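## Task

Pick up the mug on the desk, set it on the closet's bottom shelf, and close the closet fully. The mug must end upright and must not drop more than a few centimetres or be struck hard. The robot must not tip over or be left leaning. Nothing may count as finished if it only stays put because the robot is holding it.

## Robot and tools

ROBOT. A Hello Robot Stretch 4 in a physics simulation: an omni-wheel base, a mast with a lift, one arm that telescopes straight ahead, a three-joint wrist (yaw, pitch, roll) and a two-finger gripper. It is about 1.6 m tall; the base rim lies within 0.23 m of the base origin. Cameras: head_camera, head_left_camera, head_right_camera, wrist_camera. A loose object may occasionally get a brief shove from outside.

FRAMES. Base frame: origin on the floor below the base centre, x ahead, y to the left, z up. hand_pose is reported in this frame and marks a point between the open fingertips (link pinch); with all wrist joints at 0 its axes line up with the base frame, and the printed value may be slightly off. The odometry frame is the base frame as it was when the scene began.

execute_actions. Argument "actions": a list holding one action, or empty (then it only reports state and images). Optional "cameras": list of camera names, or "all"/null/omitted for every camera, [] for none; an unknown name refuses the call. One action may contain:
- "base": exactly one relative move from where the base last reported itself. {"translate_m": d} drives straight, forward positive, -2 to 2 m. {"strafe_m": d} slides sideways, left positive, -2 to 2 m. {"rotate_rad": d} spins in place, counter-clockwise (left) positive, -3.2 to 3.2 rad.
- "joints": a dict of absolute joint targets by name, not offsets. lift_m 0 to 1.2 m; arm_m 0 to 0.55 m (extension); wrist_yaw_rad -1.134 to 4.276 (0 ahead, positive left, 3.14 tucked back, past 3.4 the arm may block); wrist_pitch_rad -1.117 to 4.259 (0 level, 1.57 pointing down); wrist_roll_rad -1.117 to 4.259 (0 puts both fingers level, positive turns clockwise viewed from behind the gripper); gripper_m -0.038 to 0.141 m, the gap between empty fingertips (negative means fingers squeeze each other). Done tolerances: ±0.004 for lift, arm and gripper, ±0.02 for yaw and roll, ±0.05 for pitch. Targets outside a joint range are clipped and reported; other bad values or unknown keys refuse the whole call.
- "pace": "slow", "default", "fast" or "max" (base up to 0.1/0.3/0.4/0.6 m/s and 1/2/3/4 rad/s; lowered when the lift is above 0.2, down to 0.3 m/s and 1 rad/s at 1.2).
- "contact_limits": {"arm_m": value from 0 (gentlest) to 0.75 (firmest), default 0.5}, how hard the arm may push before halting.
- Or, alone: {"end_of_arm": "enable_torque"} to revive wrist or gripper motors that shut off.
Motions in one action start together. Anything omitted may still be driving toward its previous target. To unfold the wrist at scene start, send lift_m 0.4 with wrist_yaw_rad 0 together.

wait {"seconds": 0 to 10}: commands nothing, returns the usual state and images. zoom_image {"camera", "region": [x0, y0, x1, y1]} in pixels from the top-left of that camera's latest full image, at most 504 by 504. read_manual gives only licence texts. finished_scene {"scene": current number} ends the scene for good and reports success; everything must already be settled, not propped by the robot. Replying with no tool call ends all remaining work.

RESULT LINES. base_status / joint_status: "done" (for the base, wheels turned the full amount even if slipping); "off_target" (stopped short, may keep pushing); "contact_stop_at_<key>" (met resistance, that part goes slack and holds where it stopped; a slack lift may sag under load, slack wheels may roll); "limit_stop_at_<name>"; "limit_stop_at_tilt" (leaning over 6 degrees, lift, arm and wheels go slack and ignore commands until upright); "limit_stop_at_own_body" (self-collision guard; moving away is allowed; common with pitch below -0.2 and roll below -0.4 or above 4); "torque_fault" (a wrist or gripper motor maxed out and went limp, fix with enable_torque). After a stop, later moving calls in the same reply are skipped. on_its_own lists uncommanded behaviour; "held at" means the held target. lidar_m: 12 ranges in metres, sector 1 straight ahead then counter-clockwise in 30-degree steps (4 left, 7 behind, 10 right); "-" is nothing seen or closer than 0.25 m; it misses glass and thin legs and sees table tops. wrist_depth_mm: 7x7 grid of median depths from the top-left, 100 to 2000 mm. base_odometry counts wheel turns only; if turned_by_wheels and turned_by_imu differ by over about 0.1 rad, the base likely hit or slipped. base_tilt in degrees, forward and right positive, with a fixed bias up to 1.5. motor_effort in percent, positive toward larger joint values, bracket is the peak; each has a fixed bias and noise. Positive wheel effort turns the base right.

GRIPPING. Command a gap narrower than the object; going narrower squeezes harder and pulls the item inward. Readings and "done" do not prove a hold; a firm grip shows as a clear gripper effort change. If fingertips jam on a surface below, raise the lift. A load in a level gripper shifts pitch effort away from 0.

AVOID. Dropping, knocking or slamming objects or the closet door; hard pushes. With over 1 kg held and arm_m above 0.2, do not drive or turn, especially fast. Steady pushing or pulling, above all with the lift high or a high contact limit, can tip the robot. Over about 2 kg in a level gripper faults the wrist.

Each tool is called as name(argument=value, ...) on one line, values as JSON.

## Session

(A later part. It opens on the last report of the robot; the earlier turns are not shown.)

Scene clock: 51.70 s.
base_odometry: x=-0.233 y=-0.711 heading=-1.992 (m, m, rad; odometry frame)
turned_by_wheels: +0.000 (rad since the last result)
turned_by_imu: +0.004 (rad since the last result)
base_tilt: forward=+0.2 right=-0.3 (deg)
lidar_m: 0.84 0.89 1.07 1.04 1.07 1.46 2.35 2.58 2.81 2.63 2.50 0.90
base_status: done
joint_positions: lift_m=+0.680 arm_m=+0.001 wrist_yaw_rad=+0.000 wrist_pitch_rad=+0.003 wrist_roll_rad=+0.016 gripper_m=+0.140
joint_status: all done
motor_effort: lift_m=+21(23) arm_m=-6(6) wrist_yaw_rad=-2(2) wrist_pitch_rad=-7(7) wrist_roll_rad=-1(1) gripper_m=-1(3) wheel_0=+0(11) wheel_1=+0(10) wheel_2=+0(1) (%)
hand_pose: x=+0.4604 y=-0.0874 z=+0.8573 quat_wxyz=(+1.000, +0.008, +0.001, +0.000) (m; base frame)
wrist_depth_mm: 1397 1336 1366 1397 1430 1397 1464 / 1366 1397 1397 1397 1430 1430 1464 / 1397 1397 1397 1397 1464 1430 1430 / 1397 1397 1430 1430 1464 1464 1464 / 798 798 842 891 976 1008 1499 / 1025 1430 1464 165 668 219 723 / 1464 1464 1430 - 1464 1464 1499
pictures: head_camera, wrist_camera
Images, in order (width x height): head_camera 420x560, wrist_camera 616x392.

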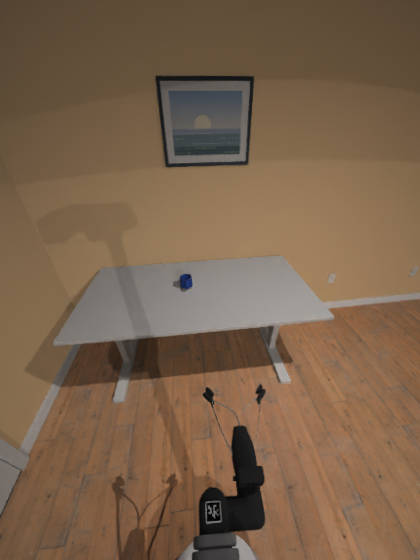

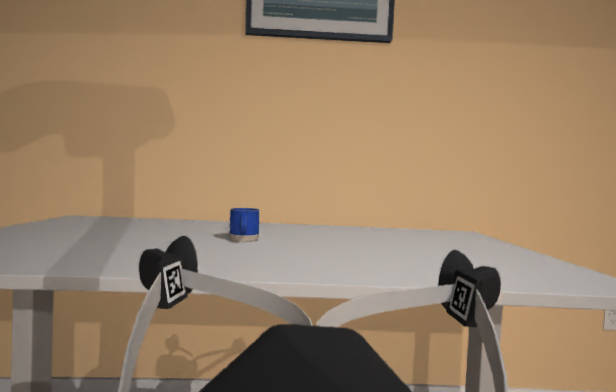

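execute_actions(actions=[{"base":{"strafe_m":0.21},"joints":{"lift_m":0.64}}], cameras=[])

execute_actions(actions=[{"base":{"translate_m":0.4}}], cameras=["head_camera","wrist_camera"])

Scene clock: 53.80 s.
base_odometry: x=-0.041 y=-0.796 heading=-1.992 (m, m, rad; odometry frame)
turned_by_wheels: +0.000 (rad since the last result)
turned_by_imu: +0.001 (rad since the last result)
base_tilt: forward=+0.2 right=-0.4 (deg)
lidar_m: 0.83 0.87 0.90 0.83 0.86 1.20 2.39 2.44 3.02 2.85 1.28 0.87
base_status: done
joint_positions: lift_m=+0.640 arm_m=+0.001 wrist_yaw_rad=+0.000 wrist_pitch_rad=+0.003 wrist_roll_rad=+0.016 gripper_m=+0.140
joint_status: all done
motor_effort: lift_m=+17(18) arm_m=-6(6) wrist_yaw_rad=-1(1) wrist_pitch_rad=-8(7) wrist_roll_rad=-1(1) gripper_m=-3(1) wheel_0=+0(10) wheel_1=+1(11) wheel_2=-1(2) (%)
hand_pose: x=+0.4604 y=-0.0874 z=+0.8176 quat_wxyz=(+1.000, +0.008, +0.001, +0.000) (m; base frame)
wrist_depth_mm: 1336 1366 1397 1366 1366 1397 1397 / 1366 1366 1397 1397 1397 1430 1397 / 1366 1397 1366 1397 1397 1430 1464 / 1366 1397 1397 1397 1464 1464 1464 / 715 741 691 723 750 798 854 / 1397 991 1430 166 1464 219 1060 / 1430 1025 1464 - 1464 1464 1499
pictures: none
No camera images: the call's "cameras" was empty. Leave "cameras" out to get every camera's image.

Scene clock: 56.60 s.
base_odometry: x=-0.205 y=-1.161 heading=-1.992 (m, m, rad; odometry frame)
turned_by_wheels: +0.000 (rad since the last result)
turned_by_imu: +0.000 (rad since the last result)
base_tilt: forward=+0.2 right=-0.3 (deg)
lidar_m: 0.42 0.44 0.61 0.82 0.91 1.20 2.80 3.03 3.02 2.83 0.69 0.47
base_status: done
joint_positions: lift_m=+0.640 arm_m=+0.001 wrist_yaw_rad=+0.000 wrist_pitch_rad=+0.003 wrist_roll_rad=+0.016 gripper_m=+0.140
joint_status: not commanded
motor_effort: lift_m=+17(17) arm_m=-6(6) wrist_yaw_rad=+0(1) wrist_pitch_rad=-8(8) wrist_roll_rad=-1(1) gripper_m=+0(1) wheel_0=+1(6) wheel_1=+1(6) wheel_2=+0(10) (%)
hand_pose: x=+0.4604 y=-0.0874 z=+0.8176 quat_wxyz=(+1.000, +0.008, +0.001, +0.000) (m; base frame)
wrist_depth_mm: 960 991 991 976 991 1008 1008 / 976 991 991 1008 991 1008 1025 / 991 991 1008 1008 1008 1025 1042 / 991 1025 1008 1025 1025 1042 1025 / 634 647 668 591 759 788 854 / 387 362 370 166 387 218 462 / 281 282 303 - 310 293 315
pictures: head_camera, wrist_camera
Images, in order (width x height): head_camera 420x560, wrist_camera 616x392.

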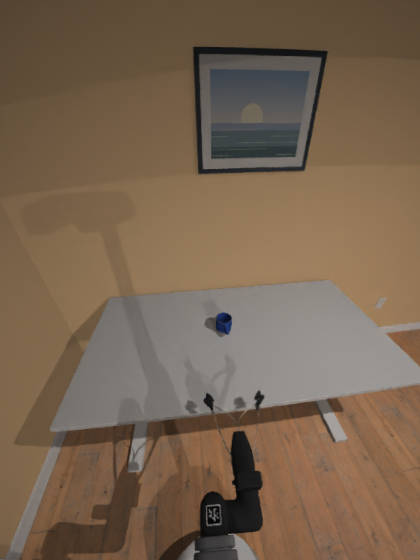

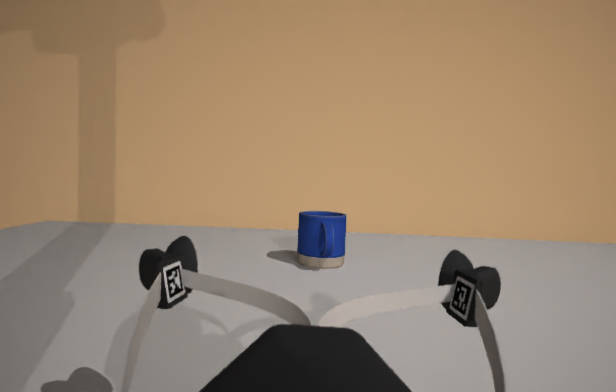

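execute_actions(actions=[{"joints":{"arm_m":0.3,"lift_m":0.63}}], cameras=["wrist_camera"])

Scene clock: 58.70 s.
base_odometry: x=-0.205 y=-1.161 heading=-1.992 (m, m, rad; odometry frame)
turned_by_wheels: +0.000 (rad since the last result)
turned_by_imu: +0.001 (rad since the last result)
base_tilt: forward=+0.3 right=-0.3 (deg)
lidar_m: 0.43 0.46 0.62 0.84 0.91 1.22 2.80 3.02 3.00 2.85 0.66 0.47
base_status: not commanded
joint_positions: lift_m=+0.630 arm_m=+0.299 wrist_yaw_rad=+0.000 wrist_pitch_rad=+0.002 wrist_roll_rad=+0.016 gripper_m=+0.140
joint_status: all done
motor_effort: lift_m=+17(18) arm_m=+6(6) wrist_yaw_rad=+1(1) wrist_pitch_rad=-7(8) wrist_roll_rad=-1(1) gripper_m=+0(1) wheel_0=+1(1) wheel_1=+1(1) wheel_2=+0(0) (%)
hand_pose: x=+0.7583 y=-0.0874 z=+0.8077 quat_wxyz=(+1.000, +0.008, +0.001, +0.000) (m; base frame)
wrist_depth_mm: 683 691 699 699 707 707 715 / 691 691 707 715 715 723 723 / 699 699 699 715 715 723 732 / 699 707 715 723 723 732 741 / 580 585 621 314 615 732 750 / 355 334 340 166 336 219 421 / 259 260 279 - 286 272 293
pictures: wrist_camera
Images, in order (width x height): wrist_camera 616x392.

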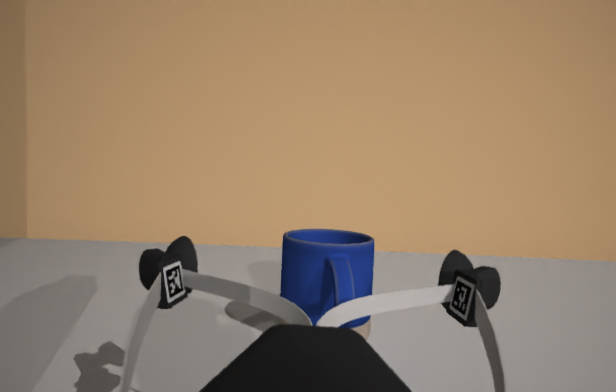

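execute_actions(actions=[{"joints":{"arm_m":0.42,"lift_m":0.605},"pace":"slow"}], cameras=["wrist_camera","head_camera"])

Scene clock: 61.27 s.
base_odometry: x=-0.205 y=-1.161 heading=-1.992 (m, m, rad; odometry frame)
turned_by_wheels: +0.000 (rad since the last result)
turned_by_imu: +0.001 (rad since the last result)
base_tilt: forward=+0.3 right=-0.3 (deg)
lidar_m: 0.44 0.44 0.61 0.84 0.89 1.22 2.79 3.02 3.04 2.81 0.68 0.49
base_status: not commanded
joint_positions: lift_m=+0.605 arm_m=+0.419 wrist_yaw_rad=-0.001 wrist_pitch_rad=+0.002 wrist_roll_rad=+0.016 gripper_m=+0.140
joint_status: all done
motor_effort: lift_m=+17(16) arm_m=+7(4) wrist_yaw_rad=+3(2) wrist_pitch_rad=-6(6) wrist_roll_rad=-1(1) gripper_m=-1(0) wheel_0=+1(1) wheel_1=+1(2) wheel_2=+0(0) (%)
hand_pose: x=+0.8782 y=-0.0877 z=+0.7828 quat_wxyz=(+1.000, +0.008, +0.001, -0.001) (m; base frame)
wrist_depth_mm: 569 574 574 585 585 591 597 / 580 580 580 591 591 597 603 / 580 580 597 591 603 603 603 / 585 597 591 603 609 615 615 / 473 484 449 186 439 609 621 / 291 274 262 156 196 281 345 / 212 208 229 - 226 221 238
pictures: head_camera, wrist_camera
Images, in order (width x height): head_camera 420x560, wrist_camera 616x392.

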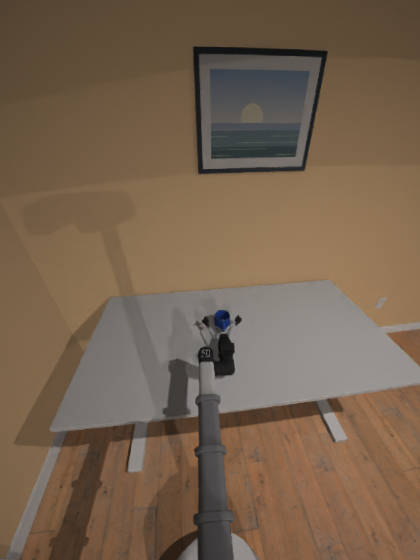

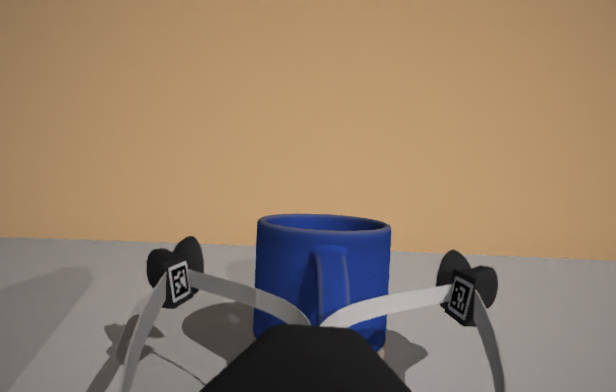

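Grip.

execute_actions(actions=[{"joints":{"gripper_m":0.03}}], cameras=["wrist_camera"])

execute_actions(actions=[{"joints":{"lift_m":0.66},"pace":"slow"}], cameras=["wrist_camera"])

Scene clock: 63.40 s.
base_odometry: x=-0.205 y=-1.161 heading=-1.992 (m, m, rad; odometry frame)
turned_by_wheels: +0.000 (rad since the last result)
turned_by_imu: +0.001 (rad since the last result)
base_tilt: forward=+0.2 right=-0.3 (deg)
lidar_m: 0.42 0.46 0.61 0.83 0.91 1.25 2.80 2.99 3.00 2.83 0.70 0.46
base_status: not commanded
joint_positions: lift_m=+0.605 arm_m=+0.419 wrist_yaw_rad=+0.000 wrist_pitch_rad=+0.002 wrist_roll_rad=+0.016 gripper_m=+0.030
joint_status: all done
motor_effort: lift_m=+17(17) arm_m=+6(6) wrist_yaw_rad=-1(2) wrist_pitch_rad=-7(7) wrist_roll_rad=-1(1) gripper_m=-22(23) wheel_0=+1(1) wheel_1=+1(1) wheel_2=+0(0) (%)
hand_pose: x=+0.8784 y=-0.0874 z=+0.7827 quat_wxyz=(+1.000, +0.008, +0.001, +0.000) (m; base frame)
wrist_depth_mm: 574 580 580 580 585 591 591 / 574 574 585 585 591 597 603 / 580 585 591 591 597 603 609 / 585 591 591 597 603 609 615 / 473 492 394 170 209 615 615 / 291 258 191 148 180 281 347 / 212 213 216 - 226 216 237
pictures: wrist_camera
Images, in order (width x height): wrist_camera 616x392.

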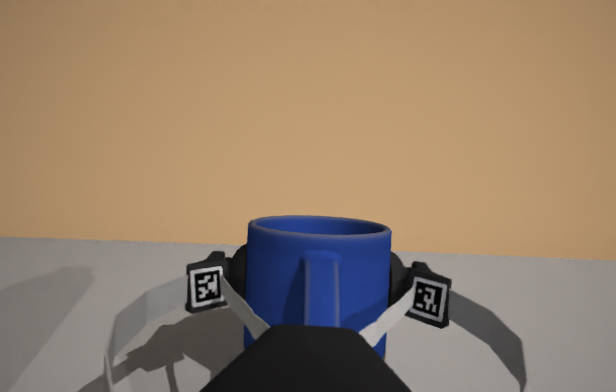

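Scene clock: 64.73 s.
base_odometry: x=-0.205 y=-1.161 heading=-1.992 (m, m, rad; odometry frame)
turned_by_wheels: +0.000 (rad since the last result)
turned_by_imu: +0.000 (rad since the last result)
base_tilt: forward=+0.4 right=-0.2 (deg)
lidar_m: 0.42 0.46 0.60 0.82 0.91 1.23 2.76 3.04 3.01 2.83 0.68 0.45
base_status: not commanded
joint_positions: lift_m=+0.660 arm_m=+0.419 wrist_yaw_rad=+0.000 wrist_pitch_rad=+0.006 wrist_roll_rad=+0.016 gripper_m=+0.030
joint_status: all done
motor_effort: lift_m=+23(25) arm_m=+6(6) wrist_yaw_rad=-1(1) wrist_pitch_rad=-18(18) wrist_roll_rad=-1(1) gripper_m=-20(19) wheel_0=+1(1) wheel_1=+1(1) wheel_2=+0(0) (%)
hand_pose: x=+0.8784 y=-0.0874 z=+0.8362 quat_wxyz=(+1.000, +0.008, +0.003, +0.000) (m; base frame)
wrist_depth_mm: 564 574 574 580 580 591 597 / 574 580 580 585 585 591 603 / 580 585 591 591 597 603 603 / 585 591 591 597 603 603 615 / 591 597 597 170 209 615 621 / 421 375 191 149 180 407 504 / 306 310 315 - 329 315 347
pictures: wrist_camera
Images, in order (width x height): wrist_camera 616x392.

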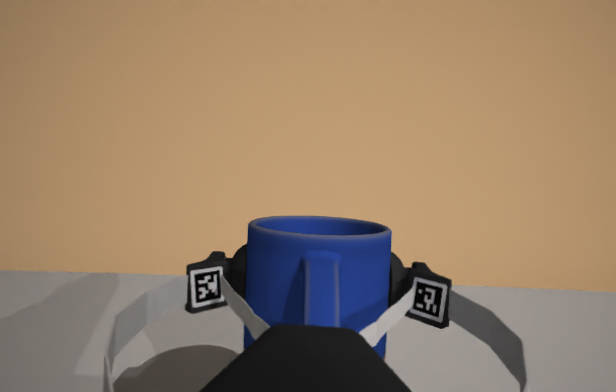

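execute_actions(actions=[{"joints":{"arm_m":0.0}}], cameras=[])

execute_actions(actions=[{"base":{"strafe_m":-1.11}}], cameras=[])

execute_actions(actions=[{"base":{"translate_m":-1.7}}], cameras=[])

execute_actions(actions=[{"base":{"rotate_rad":-3.1},"joints":{"lift_m":0.36}}])

Scene clock: 67.30 s.
base_odometry: x=-0.205 y=-1.161 heading=-1.992 (m, m, rad; odometry frame)
turned_by_wheels: +0.000 (rad since the last result)
turned_by_imu: +0.001 (rad since the last result)
base_tilt: forward=+0.2 right=-0.4 (deg)
lidar_m: 0.42 0.45 0.60 0.83 0.90 1.23 2.80 3.04 3.03 2.84 0.67 0.48
base_status: not commanded
joint_positions: lift_m=+0.660 arm_m=+0.001 wrist_yaw_rad=+0.000 wrist_pitch_rad=+0.006 wrist_roll_rad=+0.016 gripper_m=+0.030
joint_status: all done
motor_effort: lift_m=+23(23) arm_m=-6(4) wrist_yaw_rad=+1(2) wrist_pitch_rad=-19(19) wrist_roll_rad=-1(1) gripper_m=-22(22) wheel_0=+1(1) wheel_1=+1(1) wheel_2=-1(0) (%)
hand_pose: x=+0.4604 y=-0.0875 z=+0.8361 quat_wxyz=(+1.000, +0.008, +0.003, +0.000) (m; base frame)
wrist_depth_mm: 976 976 976 991 991 1008 1025 / 960 976 991 991 1025 1008 1025 / 991 991 991 1008 1008 1042 1042 / 991 1008 1008 1008 1025 1042 1025 / 683 723 574 171 209 866 931 / 430 382 191 148 180 413 508 / 310 315 319 - 334 319 351
pictures: none
No camera images: the call's "cameras" was empty. Leave "cameras" out to get every camera's image.

Scene clock: 72.33 s.
base_odometry: x=-1.218 y=-0.708 heading=-1.992 (m, m, rad; odometry frame)
turned_by_wheels: +0.000 (rad since the last result)
turned_by_imu: -0.003 (rad since the last result)
base_tilt: forward=+0.2 right=-0.2 (deg)
lidar_m: 0.76 0.51 0.69 1.69 2.03 2.64 2.74 2.68 1.85 1.72 1.78 1.37
base_status: done
joint_positions: lift_m=+0.660 arm_m=+0.001 wrist_yaw_rad=+0.000 wrist_pitch_rad=+0.006 wrist_roll_rad=+0.016 gripper_m=+0.030
joint_status: not commanded
motor_effort: lift_m=+23(23) arm_m=-6(6) wrist_yaw_rad=-1(0) wrist_pitch_rad=-18(19) wrist_roll_rad=-1(1) gripper_m=-21(21) wheel_0=-1(9) wheel_1=-2(11) wheel_2=+0(1) (%)
hand_pose: x=+0.4605 y=-0.0874 z=+0.8361 quat_wxyz=(+1.000, +0.008, +0.003, +0.000) (m; base frame)
wrist_depth_mm: 1025 1042 1060 1060 1060 1098 1078 / 1042 1042 1060 1060 1078 1078 1098 / 1042 1060 1060 1078 1078 1078 1098 / 1060 1060 1078 1078 1078 1118 1118 / 691 723 778 170 210 1098 1138 / 427 477 191 148 179 1118 1138 / 627 1098 1098 - 1138 1138 1138
pictures: none
No camera images: the call's "cameras" was empty. Leave "cameras" out to get every camera's image.

Scene clock: 79.47 s.
base_odometry: x=-0.522 y=+0.844 heading=-1.993 (m, m, rad; odometry frame)
turned_by_wheels: +0.000 (rad since the last result)
turned_by_imu: +0.005 (rad since the last result)
base_tilt: forward=+0.2 right=-0.3 (deg)
lidar_m: 2.21 2.25 2.01 1.86 1.91 1.12 1.02 1.05 1.40 1.84 1.89 2.49
base_status: done
joint_positions: lift_m=+0.660 arm_m=+0.001 wrist_yaw_rad=+0.000 wrist_pitch_rad=+0.006 wrist_roll_rad=+0.016 gripper_m=+0.030
joint_status: not commanded
motor_effort: lift_m=+22(23) arm_m=-6(6) wrist_yaw_rad=-1(0) wrist_pitch_rad=-18(19) wrist_roll_rad=-1(1) gripper_m=-21(20) wheel_0=-1(6) wheel_1=-2(4) wheel_2=-1(14) (%)
hand_pose: x=+0.4604 y=-0.0874 z=+0.8362 quat_wxyz=(+1.000, +0.008, +0.003, +0.000) (m; base frame)
wrist_depth_mm: - - - - - - - / - - - - - - - / - - - - - - - / - - - - - - - / - - - 170 210 - - / - - 190 148 180 - - / 1661 1708 1708 - 1756 1661 1808
pictures: none
No camera images: the call's "cameras" was empty. Leave "cameras" out to get every camera's image.

Scene clock: 82.30 s.
base_odometry: x=-0.522 y=+0.844 heading=+1.191 (m, m, rad; odometry frame)
turned_by_wheels: -3.099 (rad since the last result)
turned_by_imu: -3.136 (rad since the last result)
base_tilt: forward=+0.3 right=-0.2 (deg)
lidar_m: 1.03 1.05 1.40 1.81 1.90 2.56 3.00 2.27 2.01 1.85 1.93 1.13
base_status: done
joint_positions: lift_m=+0.360 arm_m=+0.001 wrist_yaw_rad=+0.000 wrist_pitch_rad=+0.006 wrist_roll_rad=+0.016 gripper_m=+0.030
joint_status: all done
motor_effort: lift_m=+19(16) arm_m=-6(6) wrist_yaw_rad=-1(3) wrist_pitch_rad=-18(18) wrist_roll_rad=-1(1) gripper_m=-20(21) wheel_0=+1(7) wheel_1=+3(9) wheel_2=+3(8) (%)
hand_pose: x=+0.4604 y=-0.0875 z=+0.5365 quat_wxyz=(+1.000, +0.008, +0.003, +0.000) (m; base frame)
wrist_depth_mm: 788 798 1182 1229 1499 1078 778 / 798 798 1537 1499 1499 1118 778 / 809 798 1336 1537 1537 891 798 / 809 820 1537 1537 1537 891 809 / 820 809 809 170 209 866 798 / 820 820 191 148 180 798 820 / 842 842 1118 - 1182 854 820
pictures: head_camera, head_left_camera, head_right_camera, wrist_camera
Images, in order (width x height): head_camera 420x560, head_left_camera 420x672, head_right_camera 420x672, wrist_camera 616x392.

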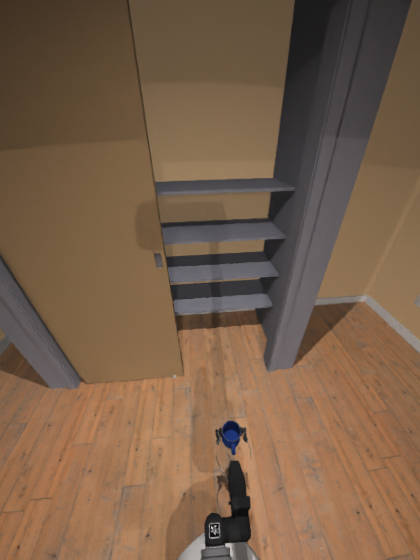

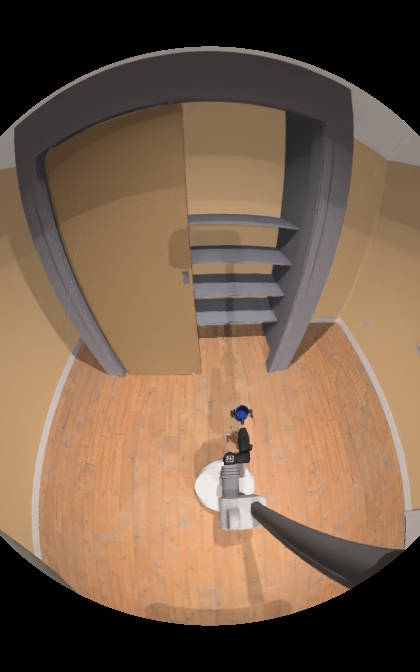

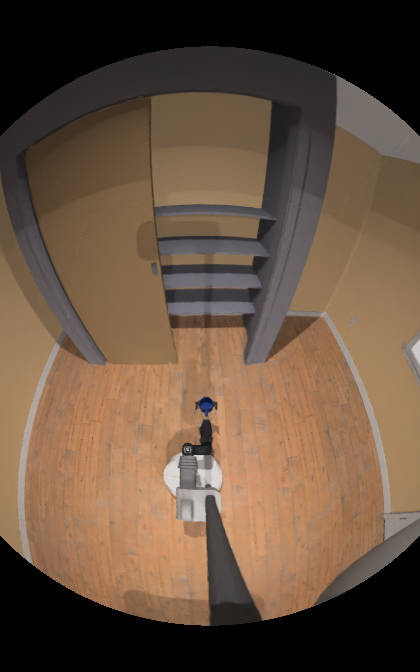

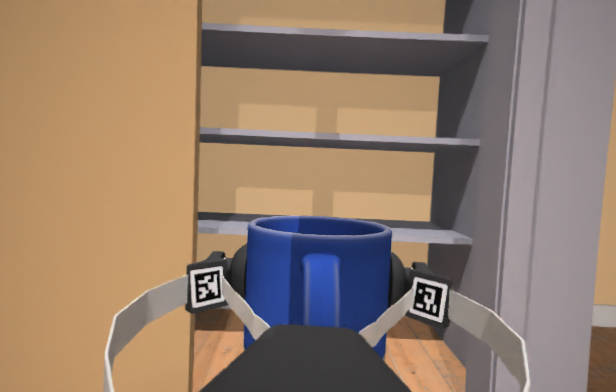

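execute_actions(actions=[{"base":{"translate_m":0.45},"joints":{"lift_m":0.38}}], cameras=["wrist_camera"])

execute_actions(actions=[{"joints":{"arm_m":0.25},"pace":"slow"}], cameras=["wrist_camera","head_camera"])

Scene clock: 85.43 s.
base_odometry: x=-0.355 y=+1.261 heading=+1.192 (m, m, rad; odometry frame)
turned_by_wheels: +0.000 (rad since the last result)
turned_by_imu: +0.001 (rad since the last result)
base_tilt: forward=+0.1 right=-0.2 (deg)
lidar_m: 0.87 0.60 0.79 1.83 1.91 2.58 3.50 2.76 1.97 1.86 0.85 0.76
base_status: done
joint_positions: lift_m=+0.380 arm_m=+0.001 wrist_yaw_rad=+0.000 wrist_pitch_rad=+0.006 wrist_roll_rad=+0.016 gripper_m=+0.030
joint_status: all done
motor_effort: lift_m=+22(28) arm_m=-6(6) wrist_yaw_rad=+0(1) wrist_pitch_rad=-18(18) wrist_roll_rad=-1(1) gripper_m=-21(22) wheel_0=+2(6) wheel_1=+2(8) wheel_2=+0(9) (%)
hand_pose: x=+0.4604 y=-0.0874 z=+0.5561 quat_wxyz=(+1.000, +0.008, +0.003, +0.000) (m; base frame)
wrist_depth_mm: 364 1042 1008 991 976 946 732 / 364 1060 1060 1078 1060 1060 732 / 368 1078 1060 976 1060 931 683 / 370 1078 1078 1078 1098 1060 707 / 375 854 699 170 209 904 699 / 379 1098 190 148 180 691 691 / 387 1098 1118 - 1098 1008 699
pictures: wrist_camera
Images, in order (width x height): wrist_camera 616x392.

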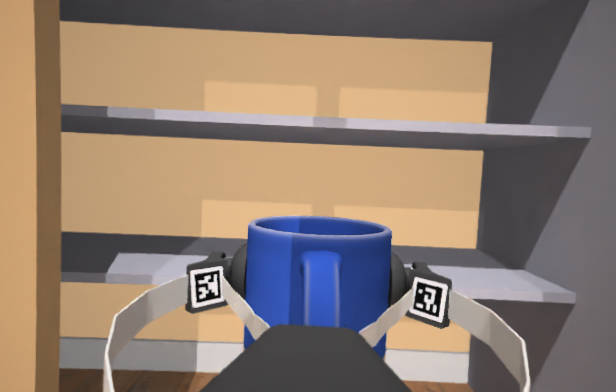

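Scene clock: 89.23 s.
base_odometry: x=-0.355 y=+1.261 heading=+1.192 (m, m, rad; odometry frame)
turned_by_wheels: +0.000 (rad since the last result)
turned_by_imu: +0.001 (rad since the last result)
base_tilt: forward=+0.4 right=-0.3 (deg)
lidar_m: 0.89 0.61 0.79 1.84 1.91 2.55 3.48 2.75 1.98 1.80 0.81 0.74
base_status: not commanded
joint_positions: lift_m=+0.380 arm_m=+0.249 wrist_yaw_rad=+0.000 wrist_pitch_rad=+0.006 wrist_roll_rad=+0.016 gripper_m=+0.030
joint_status: all done
motor_effort: lift_m=+23(22) arm_m=+6(5) wrist_yaw_rad=+0(1) wrist_pitch_rad=-19(18) wrist_roll_rad=-1(1) gripper_m=-21(21) wheel_0=+2(2) wheel_1=+2(2) wheel_2=+1(1) (%)
hand_pose: x=+0.7083 y=-0.0874 z=+0.5561 quat_wxyz=(+1.000, +0.008, +0.003, +0.000) (m; base frame)
wrist_depth_mm: 820 820 809 820 809 809 723 / 492 466 512 477 820 820 654 / 831 831 831 820 842 798 640 / 831 842 842 831 842 842 699 / 809 842 691 171 209 842 691 / 504 452 191 148 180 488 603 / 854 854 866 - 449 452 477
pictures: head_camera, wrist_camera
Images, in order (width x height): head_camera 420x560, wrist_camera 616x392.

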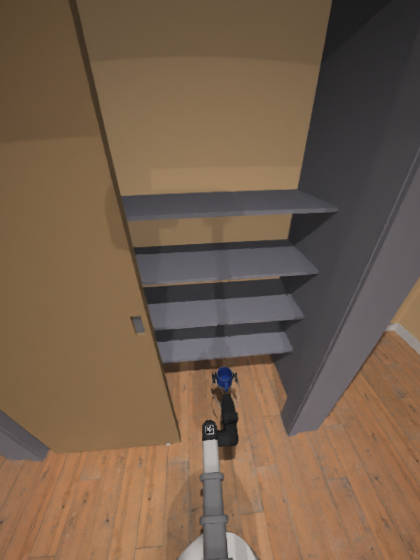

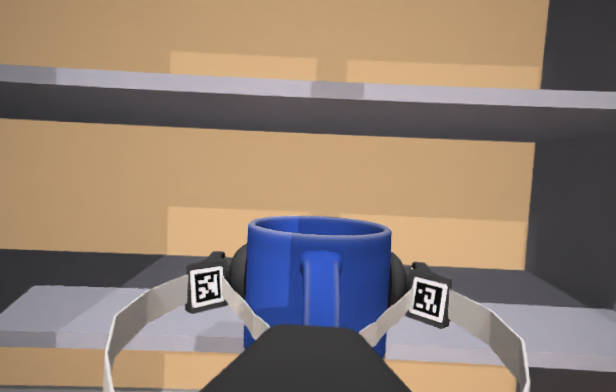

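execute_actions(actions=[{"base":{"translate_m":0.1},"joints":{"arm_m":0.54},"pace":"slow"}], cameras=["wrist_camera","head_camera"])

execute_actions(actions=[{"joints":{"lift_m":0.33},"pace":"slow"}], cameras=["wrist_camera"])

Scene clock: 93.47 s.
base_odometry: x=-0.318 y=+1.354 heading=+1.192 (m, m, rad; odometry frame)
turned_by_wheels: +0.000 (rad since the last result)
turned_by_imu: +0.001 (rad since the last result)
base_tilt: forward=+0.2 right=-0.3 (deg)
lidar_m: 0.78 0.52 0.69 1.84 1.88 2.59 3.61 2.71 1.94 1.85 0.67 0.68
base_status: done
joint_positions: lift_m=+0.380 arm_m=+0.539 wrist_yaw_rad=+0.000 wrist_pitch_rad=+0.006 wrist_roll_rad=+0.016 gripper_m=+0.030
joint_status: all done
motor_effort: lift_m=+22(23) arm_m=+6(5) wrist_yaw_rad=-1(0) wrist_pitch_rad=-19(18) wrist_roll_rad=-1(1) gripper_m=-21(21) wheel_0=+3(5) wheel_1=+4(4) wheel_2=-4(9) (%)
hand_pose: x=+0.9983 y=-0.0874 z=+0.5561 quat_wxyz=(+1.000, +0.008, +0.003, +0.000) (m; base frame)
wrist_depth_mm: 244 235 227 220 215 211 208 / 421 397 375 357 345 334 325 / 439 439 439 442 439 442 442 / 445 445 449 445 449 449 449 / 445 449 449 170 209 452 452 / 455 452 191 148 180 455 455 / 368 370 377 - 394 377 413
pictures: head_camera, wrist_camera
Images, in order (width x height): head_camera 420x560, wrist_camera 616x392.

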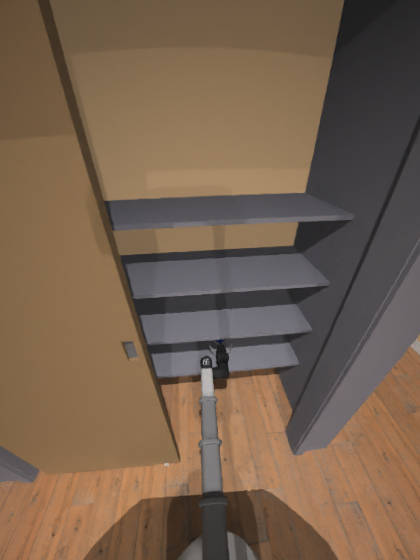

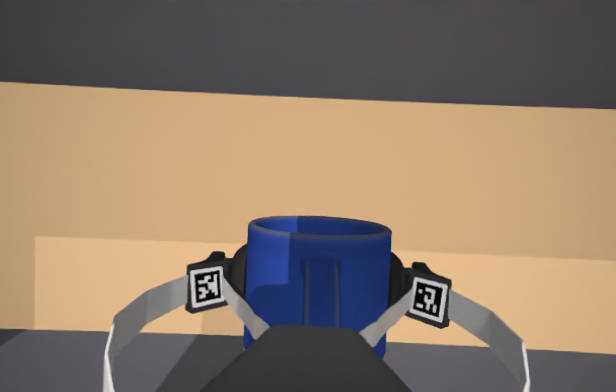

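Scene clock: 94.73 s.
base_odometry: x=-0.318 y=+1.354 heading=+1.192 (m, m, rad; odometry frame)
turned_by_wheels: +0.000 (rad since the last result)
turned_by_imu: +0.000 (rad since the last result)
base_tilt: forward=+0.3 right=-0.3 (deg)
lidar_m: 0.78 0.52 0.67 1.85 1.93 2.60 3.61 2.71 1.94 1.84 0.69 0.70
base_status: not commanded
joint_positions: lift_m=+0.330 arm_m=+0.539 wrist_yaw_rad=+0.000 wrist_pitch_rad=+0.006 wrist_roll_rad=+0.016 gripper_m=+0.030
joint_status: all done
motor_effort: lift_m=+18(23) arm_m=+6(6) wrist_yaw_rad=-1(1) wrist_pitch_rad=-18(17) wrist_roll_rad=-1(1) gripper_m=-21(21) wheel_0=+2(2) wheel_1=+5(5) wheel_2=-4(4) (%)
hand_pose: x=+0.9983 y=-0.0874 z=+0.5065 quat_wxyz=(+1.000, +0.008, +0.003, +0.000) (m; base frame)
wrist_depth_mm: 387 373 357 347 340 334 329 / 436 439 436 436 436 439 439 / 442 442 442 439 439 442 442 / 445 445 445 445 449 449 445 / 449 449 449 170 210 452 449 / 382 340 190 149 180 366 455 / 277 281 285 - 297 283 312
pictures: wrist_camera
Images, in order (width x height): wrist_camera 616x392.

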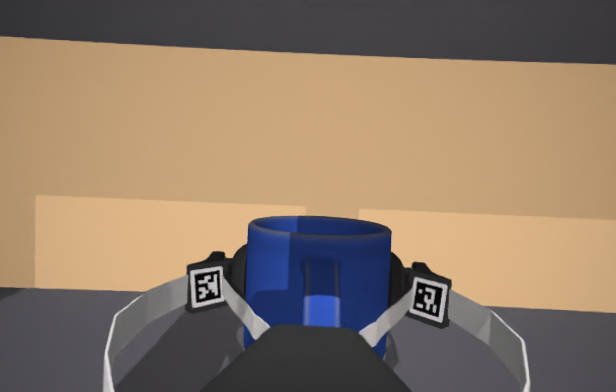

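execute_actions(actions=[{"joints":{"lift_m":0.3},"pace":"slow"}], cameras=["wrist_camera"])

Scene clock: 95.93 s.
base_odometry: x=-0.318 y=+1.354 heading=+1.192 (m, m, rad; odometry frame)
turned_by_wheels: +0.000 (rad since the last result)
turned_by_imu: +0.000 (rad since the last result)
base_tilt: forward=+0.4 right=-0.3 (deg)
lidar_m: 0.79 0.49 0.70 1.85 1.91 2.56 3.62 2.74 1.98 1.84 0.69 0.67
base_status: not commanded
joint_positions: lift_m=+0.300 arm_m=+0.539 wrist_yaw_rad=+0.000 wrist_pitch_rad=+0.006 wrist_roll_rad=+0.016 gripper_m=+0.030
joint_status: all done
motor_effort: lift_m=+18(17) arm_m=+6(6) wrist_yaw_rad=+0(1) wrist_pitch_rad=-18(19) wrist_roll_rad=-1(1) gripper_m=-20(20) wheel_0=+2(3) wheel_1=+5(5) wheel_2=-3(3) (%)
hand_pose: x=+0.9983 y=-0.0874 z=+0.4765 quat_wxyz=(+1.000, +0.008, +0.003, +0.000) (m; base frame)
wrist_depth_mm: 430 433 433 433 413 404 402 / 439 436 436 439 439 439 436 / 442 442 442 442 442 442 442 / 445 445 445 442 445 445 449 / 449 449 413 170 210 452 452 / 304 271 190 148 180 294 362 / 223 224 228 - 237 227 249
pictures: wrist_camera
Images, in order (width x height): wrist_camera 616x392.

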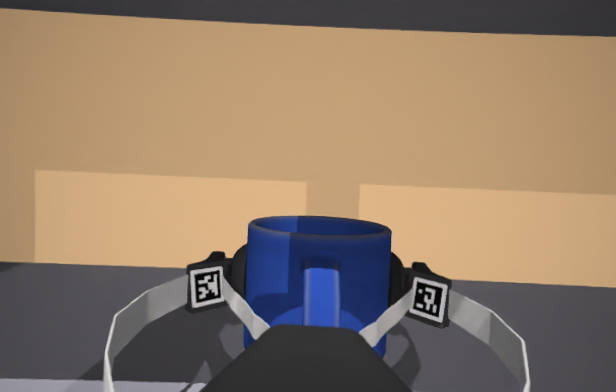

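execute_actions(actions=[{"joints":{"lift_m":0.288},"pace":"slow"}], cameras=[])

Scene clock: 96.73 s.
base_odometry: x=-0.318 y=+1.354 heading=+1.192 (m, m, rad; odometry frame)
turned_by_wheels: +0.000 (rad since the last result)
turned_by_imu: +0.000 (rad since the last result)
base_tilt: forward=+0.3 right=-0.4 (deg)
lidar_m: 0.79 0.52 0.68 1.84 1.92 2.56 3.63 2.74 1.94 1.83 0.66 0.68
base_status: not commanded
joint_positions: lift_m=+0.288 arm_m=+0.539 wrist_yaw_rad=+0.000 wrist_pitch_rad=-0.001 wrist_roll_rad=+0.016 gripper_m=+0.030
joint_status: all done
motor_effort: lift_m=+16(13) arm_m=+6(6) wrist_yaw_rad=+0(1) wrist_pitch_rad=+4(18) wrist_roll_rad=-1(1) gripper_m=-21(23) wheel_0=+3(3) wheel_1=+4(4) wheel_2=-4(4) (%)
hand_pose: x=+0.9983 y=-0.0875 z=+0.4670 quat_wxyz=(+1.000, +0.008, -0.001, +0.000) (m; base frame)
wrist_depth_mm: 436 436 433 436 421 415 410 / 439 439 439 439 439 436 439 / 442 442 442 442 442 445 445 / 445 449 445 449 445 445 445 / 449 449 399 170 208 449 452 / 290 258 191 148 180 282 349 / 211 213 216 - 226 216 237
pictures: none
No camera images: the call's "cameras" was empty. Leave "cameras" out to get every camera's image.

Landed. Release and retract.

execute_actions(actions=[{"joints":{"gripper_m":0.14,"lift_m":0.293},"pace":"slow"}], cameras=["wrist_camera"])

execute_actions(actions=[{"joints":{"arm_m":0.0}}], cameras=["wrist_camera"])

execute_actions(actions=[{"base":{"translate_m":-0.45},"joints":{"lift_m":0.885,"gripper_m":0.1,"wrist_yaw_rad":0.0}}], cameras=["wrist_camera","head_camera"])

Scene clock: 101.57 s.
base_odometry: x=-0.318 y=+1.354 heading=+1.192 (m, m, rad; odometry frame)
turned_by_wheels: +0.000 (rad since the last result)
turned_by_imu: +0.001 (rad since the last result)
base_tilt: forward=+0.4 right=-0.3 (deg)
lidar_m: 0.78 0.51 0.70 1.85 1.92 2.59 3.61 2.76 1.96 1.86 0.68 0.70
base_status: not commanded
joint_positions: lift_m=+0.293 arm_m=+0.539 wrist_yaw_rad=+0.000 wrist_pitch_rad=+0.003 wrist_roll_rad=+0.016 gripper_m=+0.140
joint_status: all done
motor_effort: lift_m=+22(20) arm_m=+6(6) wrist_yaw_rad=-1(0) wrist_pitch_rad=-9(10) wrist_roll_rad=-1(2) gripper_m=-3(19) wheel_0=+2(3) wheel_1=+4(4) wheel_2=-4(4) (%)
hand_pose: x=+0.9983 y=-0.0875 z=+0.4701 quat_wxyz=(+1.000, +0.008, +0.001, +0.000) (m; base frame)
wrist_depth_mm: 433 436 436 436 433 415 407 / 436 439 439 439 439 436 439 / 442 439 442 442 442 442 442 / 445 445 449 445 445 445 449 / 445 445 445 186 452 452 452 / 294 276 265 157 276 218 349 / 213 215 230 - 231 224 240
pictures: wrist_camera
Images, in order (width x height): wrist_camera 616x392.

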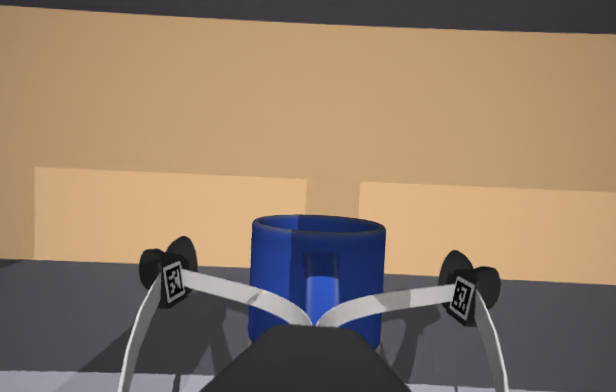

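Scene clock: 104.20 s.
base_odometry: x=-0.318 y=+1.354 heading=+1.192 (m, m, rad; odometry frame)
turned_by_wheels: +0.000 (rad since the last result)
turned_by_imu: +0.001 (rad since the last result)
base_tilt: forward=+0.2 right=-0.3 (deg)
lidar_m: 0.78 0.51 0.66 1.84 1.92 2.57 3.61 2.78 1.95 1.84 0.67 0.69
base_status: not commanded
joint_positions: lift_m=+0.293 arm_m=+0.001 wrist_yaw_rad=+0.000 wrist_pitch_rad=+0.003 wrist_roll_rad=+0.016 gripper_m=+0.140
joint_status: all done
motor_effort: lift_m=+22(23) arm_m=-6(6) wrist_yaw_rad=+0(0) wrist_pitch_rad=-8(9) wrist_roll_rad=-1(1) gripper_m=-1(0) wheel_0=+2(3) wheel_1=+4(5) wheel_2=-3(3) (%)
hand_pose: x=+0.4605 y=-0.0874 z=+0.4703 quat_wxyz=(+1.000, +0.008, +0.001, +0.000) (m; base frame)
wrist_depth_mm: 960 960 960 960 976 960 732 / 809 759 723 691 661 647 634 / 976 976 976 976 976 976 715 / 976 976 991 976 1008 991 699 / 976 591 627 759 699 634 654 / 991 991 1008 166 1008 219 699 / 960 991 991 - 991 960 691
pictures: wrist_camera
Images, in order (width x height): wrist_camera 616x392.

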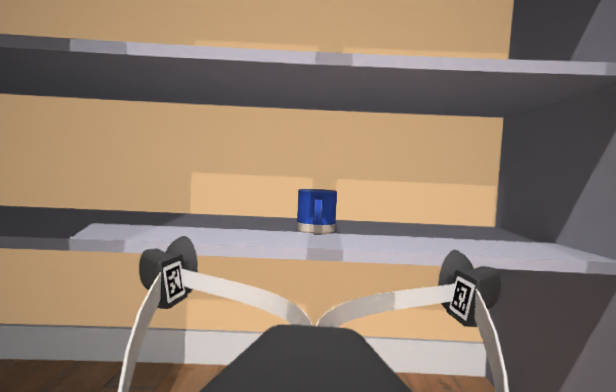

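Scene clock: 107.47 s.
base_odometry: x=-0.485 y=+0.936 heading=+1.192 (m, m, rad; odometry frame)
turned_by_wheels: +0.000 (rad since the last result)
turned_by_imu: +0.001 (rad since the last result)
base_tilt: forward=+0.4 right=-0.3 (deg)
lidar_m: 0.96 0.96 1.31 1.83 1.92 2.53 3.12 2.38 2.00 1.85 1.93 1.04
base_status: done
joint_positions: lift_m=+0.885 arm_m=+0.001 wrist_yaw_rad=+0.000 wrist_pitch_rad=+0.003 wrist_roll_rad=+0.016 gripper_m=+0.100
joint_status: all done
motor_effort: lift_m=+22(26) arm_m=-6(6) wrist_yaw_rad=+0(1) wrist_pitch_rad=-7(7) wrist_roll_rad=-1(1) gripper_m=-1(3) wheel_0=-3(7) wheel_1=-2(7) wheel_2=+2(12) (%)
hand_pose: x=+0.4604 y=-0.0874 z=+1.0623 quat_wxyz=(+1.000, +0.008, +0.001, +0.000) (m; base frame)
wrist_depth_mm: 699 699 1397 1366 1397 1118 683 / 707 699 1430 1397 1397 1098 683 / 699 707 1397 1430 1430 1078 691 / 707 715 1430 1430 1430 1042 699 / 723 723 1430 1464 1464 1060 699 / 723 723 1042 1098 1060 759 707 / 723 723 1430 - 1430 750 715
pictures: head_camera, wrist_camera
Images, in order (width x height): head_camera 420x560, wrist_camera 616x392.

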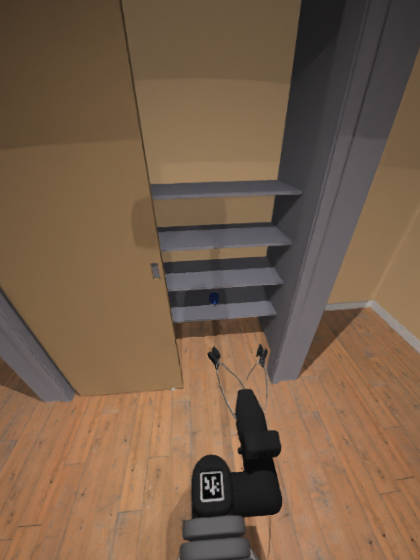

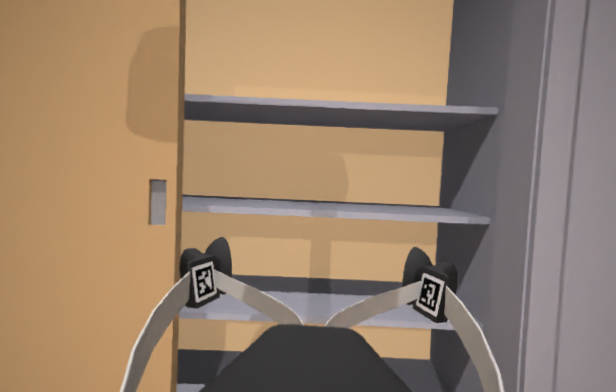

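execute_actions(actions=[{"base":{"strafe_m":0.28},"joints":{"wrist_yaw_rad":0.3,"arm_m":0.35}}], cameras=["wrist_camera"])

Scene clock: 109.90 s.
base_odometry: x=-0.745 y=+1.040 heading=+1.192 (m, m, rad; odometry frame)
turned_by_wheels: +0.000 (rad since the last result)
turned_by_imu: +0.001 (rad since the last result)
base_tilt: forward=+0.2 right=-0.3 (deg)
lidar_m: 0.89 0.95 1.26 1.56 1.62 2.17 2.68 2.40 2.30 2.13 1.32 1.17
base_status: done
joint_positions: lift_m=+0.885 arm_m=+0.349 wrist_yaw_rad=+0.300 wrist_pitch_rad=+0.002 wrist_roll_rad=+0.016 gripper_m=+0.100
joint_status: all done
motor_effort: lift_m=+22(22) arm_m=+6(6) wrist_yaw_rad=+0(5) wrist_pitch_rad=-6(8) wrist_roll_rad=-1(1) gripper_m=-2(2) wheel_0=+0(9) wheel_1=-1(11) wheel_2=+0(3) (%)
hand_pose: x=+0.8213 y=+0.0018 z=+1.0624 quat_wxyz=(+0.989, +0.008, +0.002, +0.149) (m; base frame)
wrist_depth_mm: 433 397 366 342 319 306 891 / 439 402 370 342 320 580 699 / 439 404 373 345 322 931 904 / 442 407 377 347 327 946 917 / 452 410 368 347 330 621 798 / 452 413 375 343 324 946 904 / 459 415 389 - 325 319 842
pictures: wrist_camera
Images, in order (width x height): wrist_camera 616x392.

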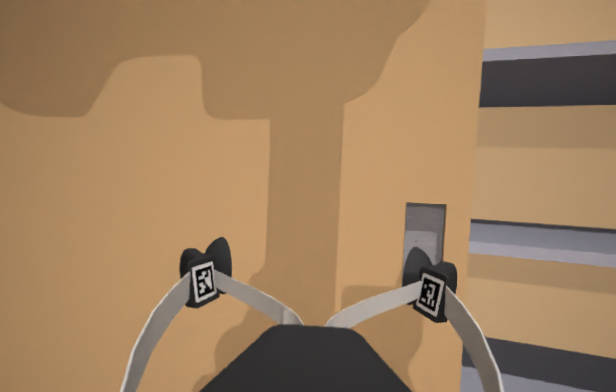

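execute_actions(actions=[{"base":{"strafe_m":0.008},"joints":{"arm_m":0.44},"contact_limits":{"arm_m":0.15},"pace":"slow"}], cameras=["wrist_camera"])

execute_actions(actions=[{"base":{"strafe_m":-0.15},"pace":"slow"}], cameras=["wrist_camera"])

Scene clock: 112.17 s.
base_odometry: x=-0.752 y=+1.043 heading=+1.192 (m, m, rad; odometry frame)
turned_by_wheels: +0.000 (rad since the last result)
turned_by_imu: +0.001 (rad since the last result)
base_tilt: forward=+0.2 right=-0.2 (deg)
lidar_m: 0.90 0.95 1.30 1.55 1.62 2.16 2.70 2.40 2.29 2.14 1.34 1.21
base_status: done
joint_positions: lift_m=+0.885 arm_m=+0.439 wrist_yaw_rad=+0.300 wrist_pitch_rad=+0.002 wrist_roll_rad=+0.016 gripper_m=+0.100
joint_status: all done
motor_effort: lift_m=+21(21) arm_m=+6(8) wrist_yaw_rad=-1(1) wrist_pitch_rad=-6(6) wrist_roll_rad=-1(1) gripper_m=+0(2) wheel_0=-2(5) wheel_1=+4(4) wheel_2=+0(3) (%)
contact_limits: arm_m 0.15
hand_pose: x=+0.9113 y=+0.0018 z=+1.0624 quat_wxyz=(+0.989, +0.008, +0.002, +0.149) (m; base frame)
wrist_depth_mm: 315 290 267 247 232 219 525 / 319 291 268 249 233 220 699 / 320 293 272 251 234 223 820 / 324 296 273 253 236 224 831 / 327 298 268 255 241 237 640 / 329 301 272 251 239 226 842 / 332 303 283 - 238 231 831
pictures: wrist_camera
Images, in order (width x height): wrist_camera 616x392.

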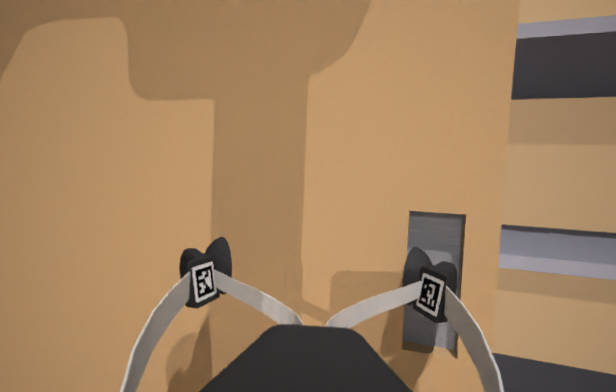

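Scene clock: 114.83 s.
base_odometry: x=-0.613 y=+0.987 heading=+1.192 (m, m, rad; odometry frame)
turned_by_wheels: +0.000 (rad since the last result)
turned_by_imu: +0.001 (rad since the last result)
base_tilt: forward=+0.4 right=-0.3 (deg)
lidar_m: 0.92 0.96 1.26 1.69 1.76 2.37 2.68 2.39 2.16 2.00 2.11 1.13
base_status: done
joint_positions: lift_m=+0.885 arm_m=+0.439 wrist_yaw_rad=+0.300 wrist_pitch_rad=+0.002 wrist_roll_rad=+0.016 gripper_m=+0.100
joint_status: not commanded
motor_effort: lift_m=+22(22) arm_m=+5(6) wrist_yaw_rad=-1(16) wrist_pitch_rad=-7(6) wrist_roll_rad=-1(1) gripper_m=-2(5) wheel_0=+2(10) wheel_1=-2(7) wheel_2=+1(3) (%)
hand_pose: x=+0.9113 y=+0.0018 z=+1.0624 quat_wxyz=(+0.989, +0.008, +0.002, +0.150) (m; base frame)
wrist_depth_mm: 319 294 272 960 904 539 530 / 322 297 272 676 741 715 699 / 327 298 276 991 931 878 831 / 329 300 283 976 946 878 831 / 332 304 273 654 585 609 634 / 334 306 274 304 931 878 831 / 338 307 287 - 831 788 831
pictures: wrist_camera
Images, in order (width x height): wrist_camera 616x392.

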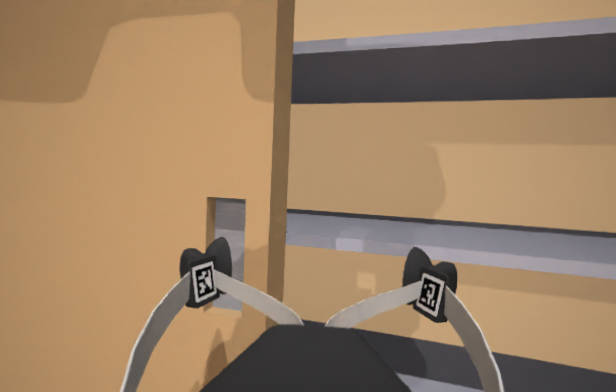

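execute_actions(actions=[{"joints":{"arm_m":0.38}}], cameras=[])

execute_actions(actions=[{"base":{"strafe_m":0.18},"joints":{"wrist_yaw_rad":-0.3}}], cameras=["wrist_camera"])

Scene clock: 116.07 s.
base_odometry: x=-0.613 y=+0.987 heading=+1.192 (m, m, rad; odometry frame)
turned_by_wheels: +0.000 (rad since the last result)
turned_by_imu: +0.000 (rad since the last result)
base_tilt: forward=+0.2 right=-0.3 (deg)
lidar_m: 0.92 0.98 1.25 1.67 1.78 2.37 2.67 2.39 2.16 1.99 2.10 1.13
base_status: not commanded
joint_positions: lift_m=+0.885 arm_m=+0.381 wrist_yaw_rad=+0.300 wrist_pitch_rad=+0.002 wrist_roll_rad=+0.016 gripper_m=+0.100
joint_status: all done
motor_effort: lift_m=+22(22) arm_m=-6(8) wrist_yaw_rad=-1(0) wrist_pitch_rad=-7(7) wrist_roll_rad=-1(1) gripper_m=-4(3) wheel_0=+2(2) wheel_1=-2(2) wheel_2=+1(1) (%)
hand_pose: x=+0.8534 y=+0.0018 z=+1.0624 quat_wxyz=(+0.989, +0.008, +0.002, +0.149) (m; base frame)
wrist_depth_mm: 397 364 336 322 976 904 854 / 399 366 340 329 741 723 691 / 402 370 342 338 976 931 878 / 407 375 345 349 991 931 878 / 410 377 343 640 691 741 668 / 413 379 342 332 976 931 891 / 418 382 357 - 820 788 842
pictures: none
No camera images: the call's "cameras" was empty. Leave "cameras" out to get every camera's image.

Scene clock: 117.93 s.
base_odometry: x=-0.780 y=+1.054 heading=+1.192 (m, m, rad; odometry frame)
turned_by_wheels: +0.000 (rad since the last result)
turned_by_imu: +0.001 (rad since the last result)
base_tilt: forward=+0.0 right=-0.1 (deg)
lidar_m: 0.91 0.95 1.26 1.51 1.58 2.12 3.12 2.39 2.32 2.19 1.32 1.23
base_status: done
joint_positions: lift_m=+0.885 arm_m=+0.381 wrist_yaw_rad=-0.300 wrist_pitch_rad=+0.002 wrist_roll_rad=+0.016 gripper_m=+0.100
joint_status: all done
motor_effort: lift_m=+22(22) arm_m=-6(6) wrist_yaw_rad=-2(9) wrist_pitch_rad=-6(7) wrist_roll_rad=-1(1) gripper_m=-2(1) wheel_0=-1(10) wheel_1=+2(9) wheel_2=-1(0) (%)
hand_pose: x=+0.8018 y=-0.1687 z=+1.0624 quat_wxyz=(+0.989, +0.008, +0.000, -0.149) (m; base frame)
wrist_depth_mm: 294 312 332 1078 1182 1098 854 / 298 315 338 866 946 976 842 / 298 319 342 1118 1205 1078 842 / 304 320 347 1098 1205 1042 820 / 307 327 349 1138 1205 1025 831 / 309 325 345 1098 960 976 831 / 312 327 349 - 878 931 831
pictures: wrist_camera
Images, in order (width x height): wrist_camera 616x392.

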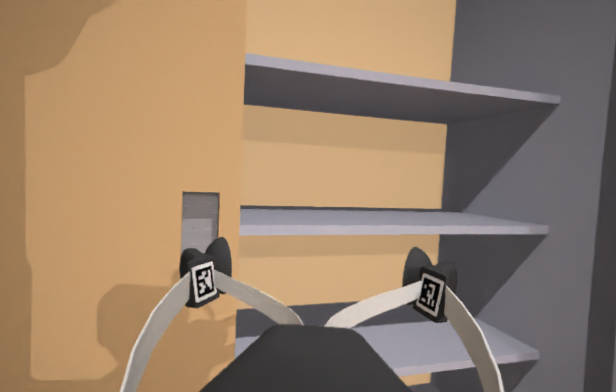

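execute_actions(actions=[{"joints":{"arm_m":0.52},"contact_limits":{"arm_m":0.1},"pace":"slow"}], cameras=["wrist_camera"])

Scene clock: 120.20 s.
base_odometry: x=-0.780 y=+1.054 heading=+1.192 (m, m, rad; odometry frame)
turned_by_wheels: +0.000 (rad since the last result)
turned_by_imu: +0.001 (rad since the last result)
base_tilt: forward=+0.2 right=-0.4 (deg)
lidar_m: 0.92 0.95 1.60 1.50 1.55 2.13 3.14 2.37 2.34 2.18 1.32 1.22
base_status: not commanded
joint_positions: lift_m=+0.885 arm_m=+0.501 wrist_yaw_rad=-0.305 wrist_pitch_rad=+0.002 wrist_roll_rad=+0.016 gripper_m=+0.100
joint_status: arm_m contact_stop (moved +0.120 of +0.139)
on_its_own: arm_m is slack since a contact_stop (your +0.520 is given up); wrist_yaw_rad is at rest, and its effort (+14) is outside its rest range (-13 to +13)
motor_effort: lift_m=+21(22) arm_m=+0(12) wrist_yaw_rad=+14(17) wrist_pitch_rad=-7(7) wrist_roll_rad=-1(1) gripper_m=+0(3) wheel_0=+5(5) wheel_1=+3(3) wheel_2=-1(2) (%)
contact_limits: arm_m 0.1
hand_pose: x=+0.9206 y=-0.1700 z=+1.0624 quat_wxyz=(+0.988, +0.008, +0.000, -0.152) (m; base frame)
wrist_depth_mm: 197 208 223 960 1060 1078 842 / 198 211 224 788 741 809 788 / 200 213 227 976 1078 1078 831 / 202 216 234 991 1078 1025 831 / 204 217 237 1008 707 946 798 / 206 216 238 1025 960 991 820 / 208 223 235 - 831 798 788
pictures: wrist_camera
Images, in order (width x height): wrist_camera 616x392.

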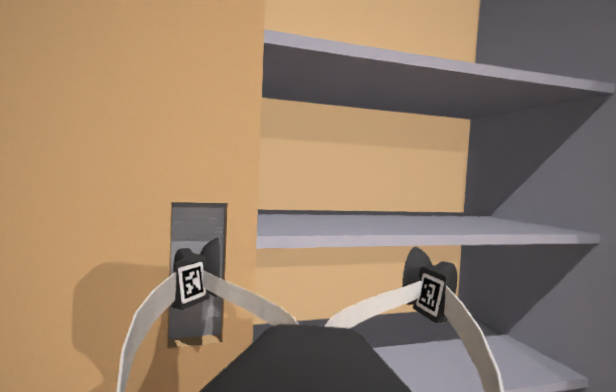

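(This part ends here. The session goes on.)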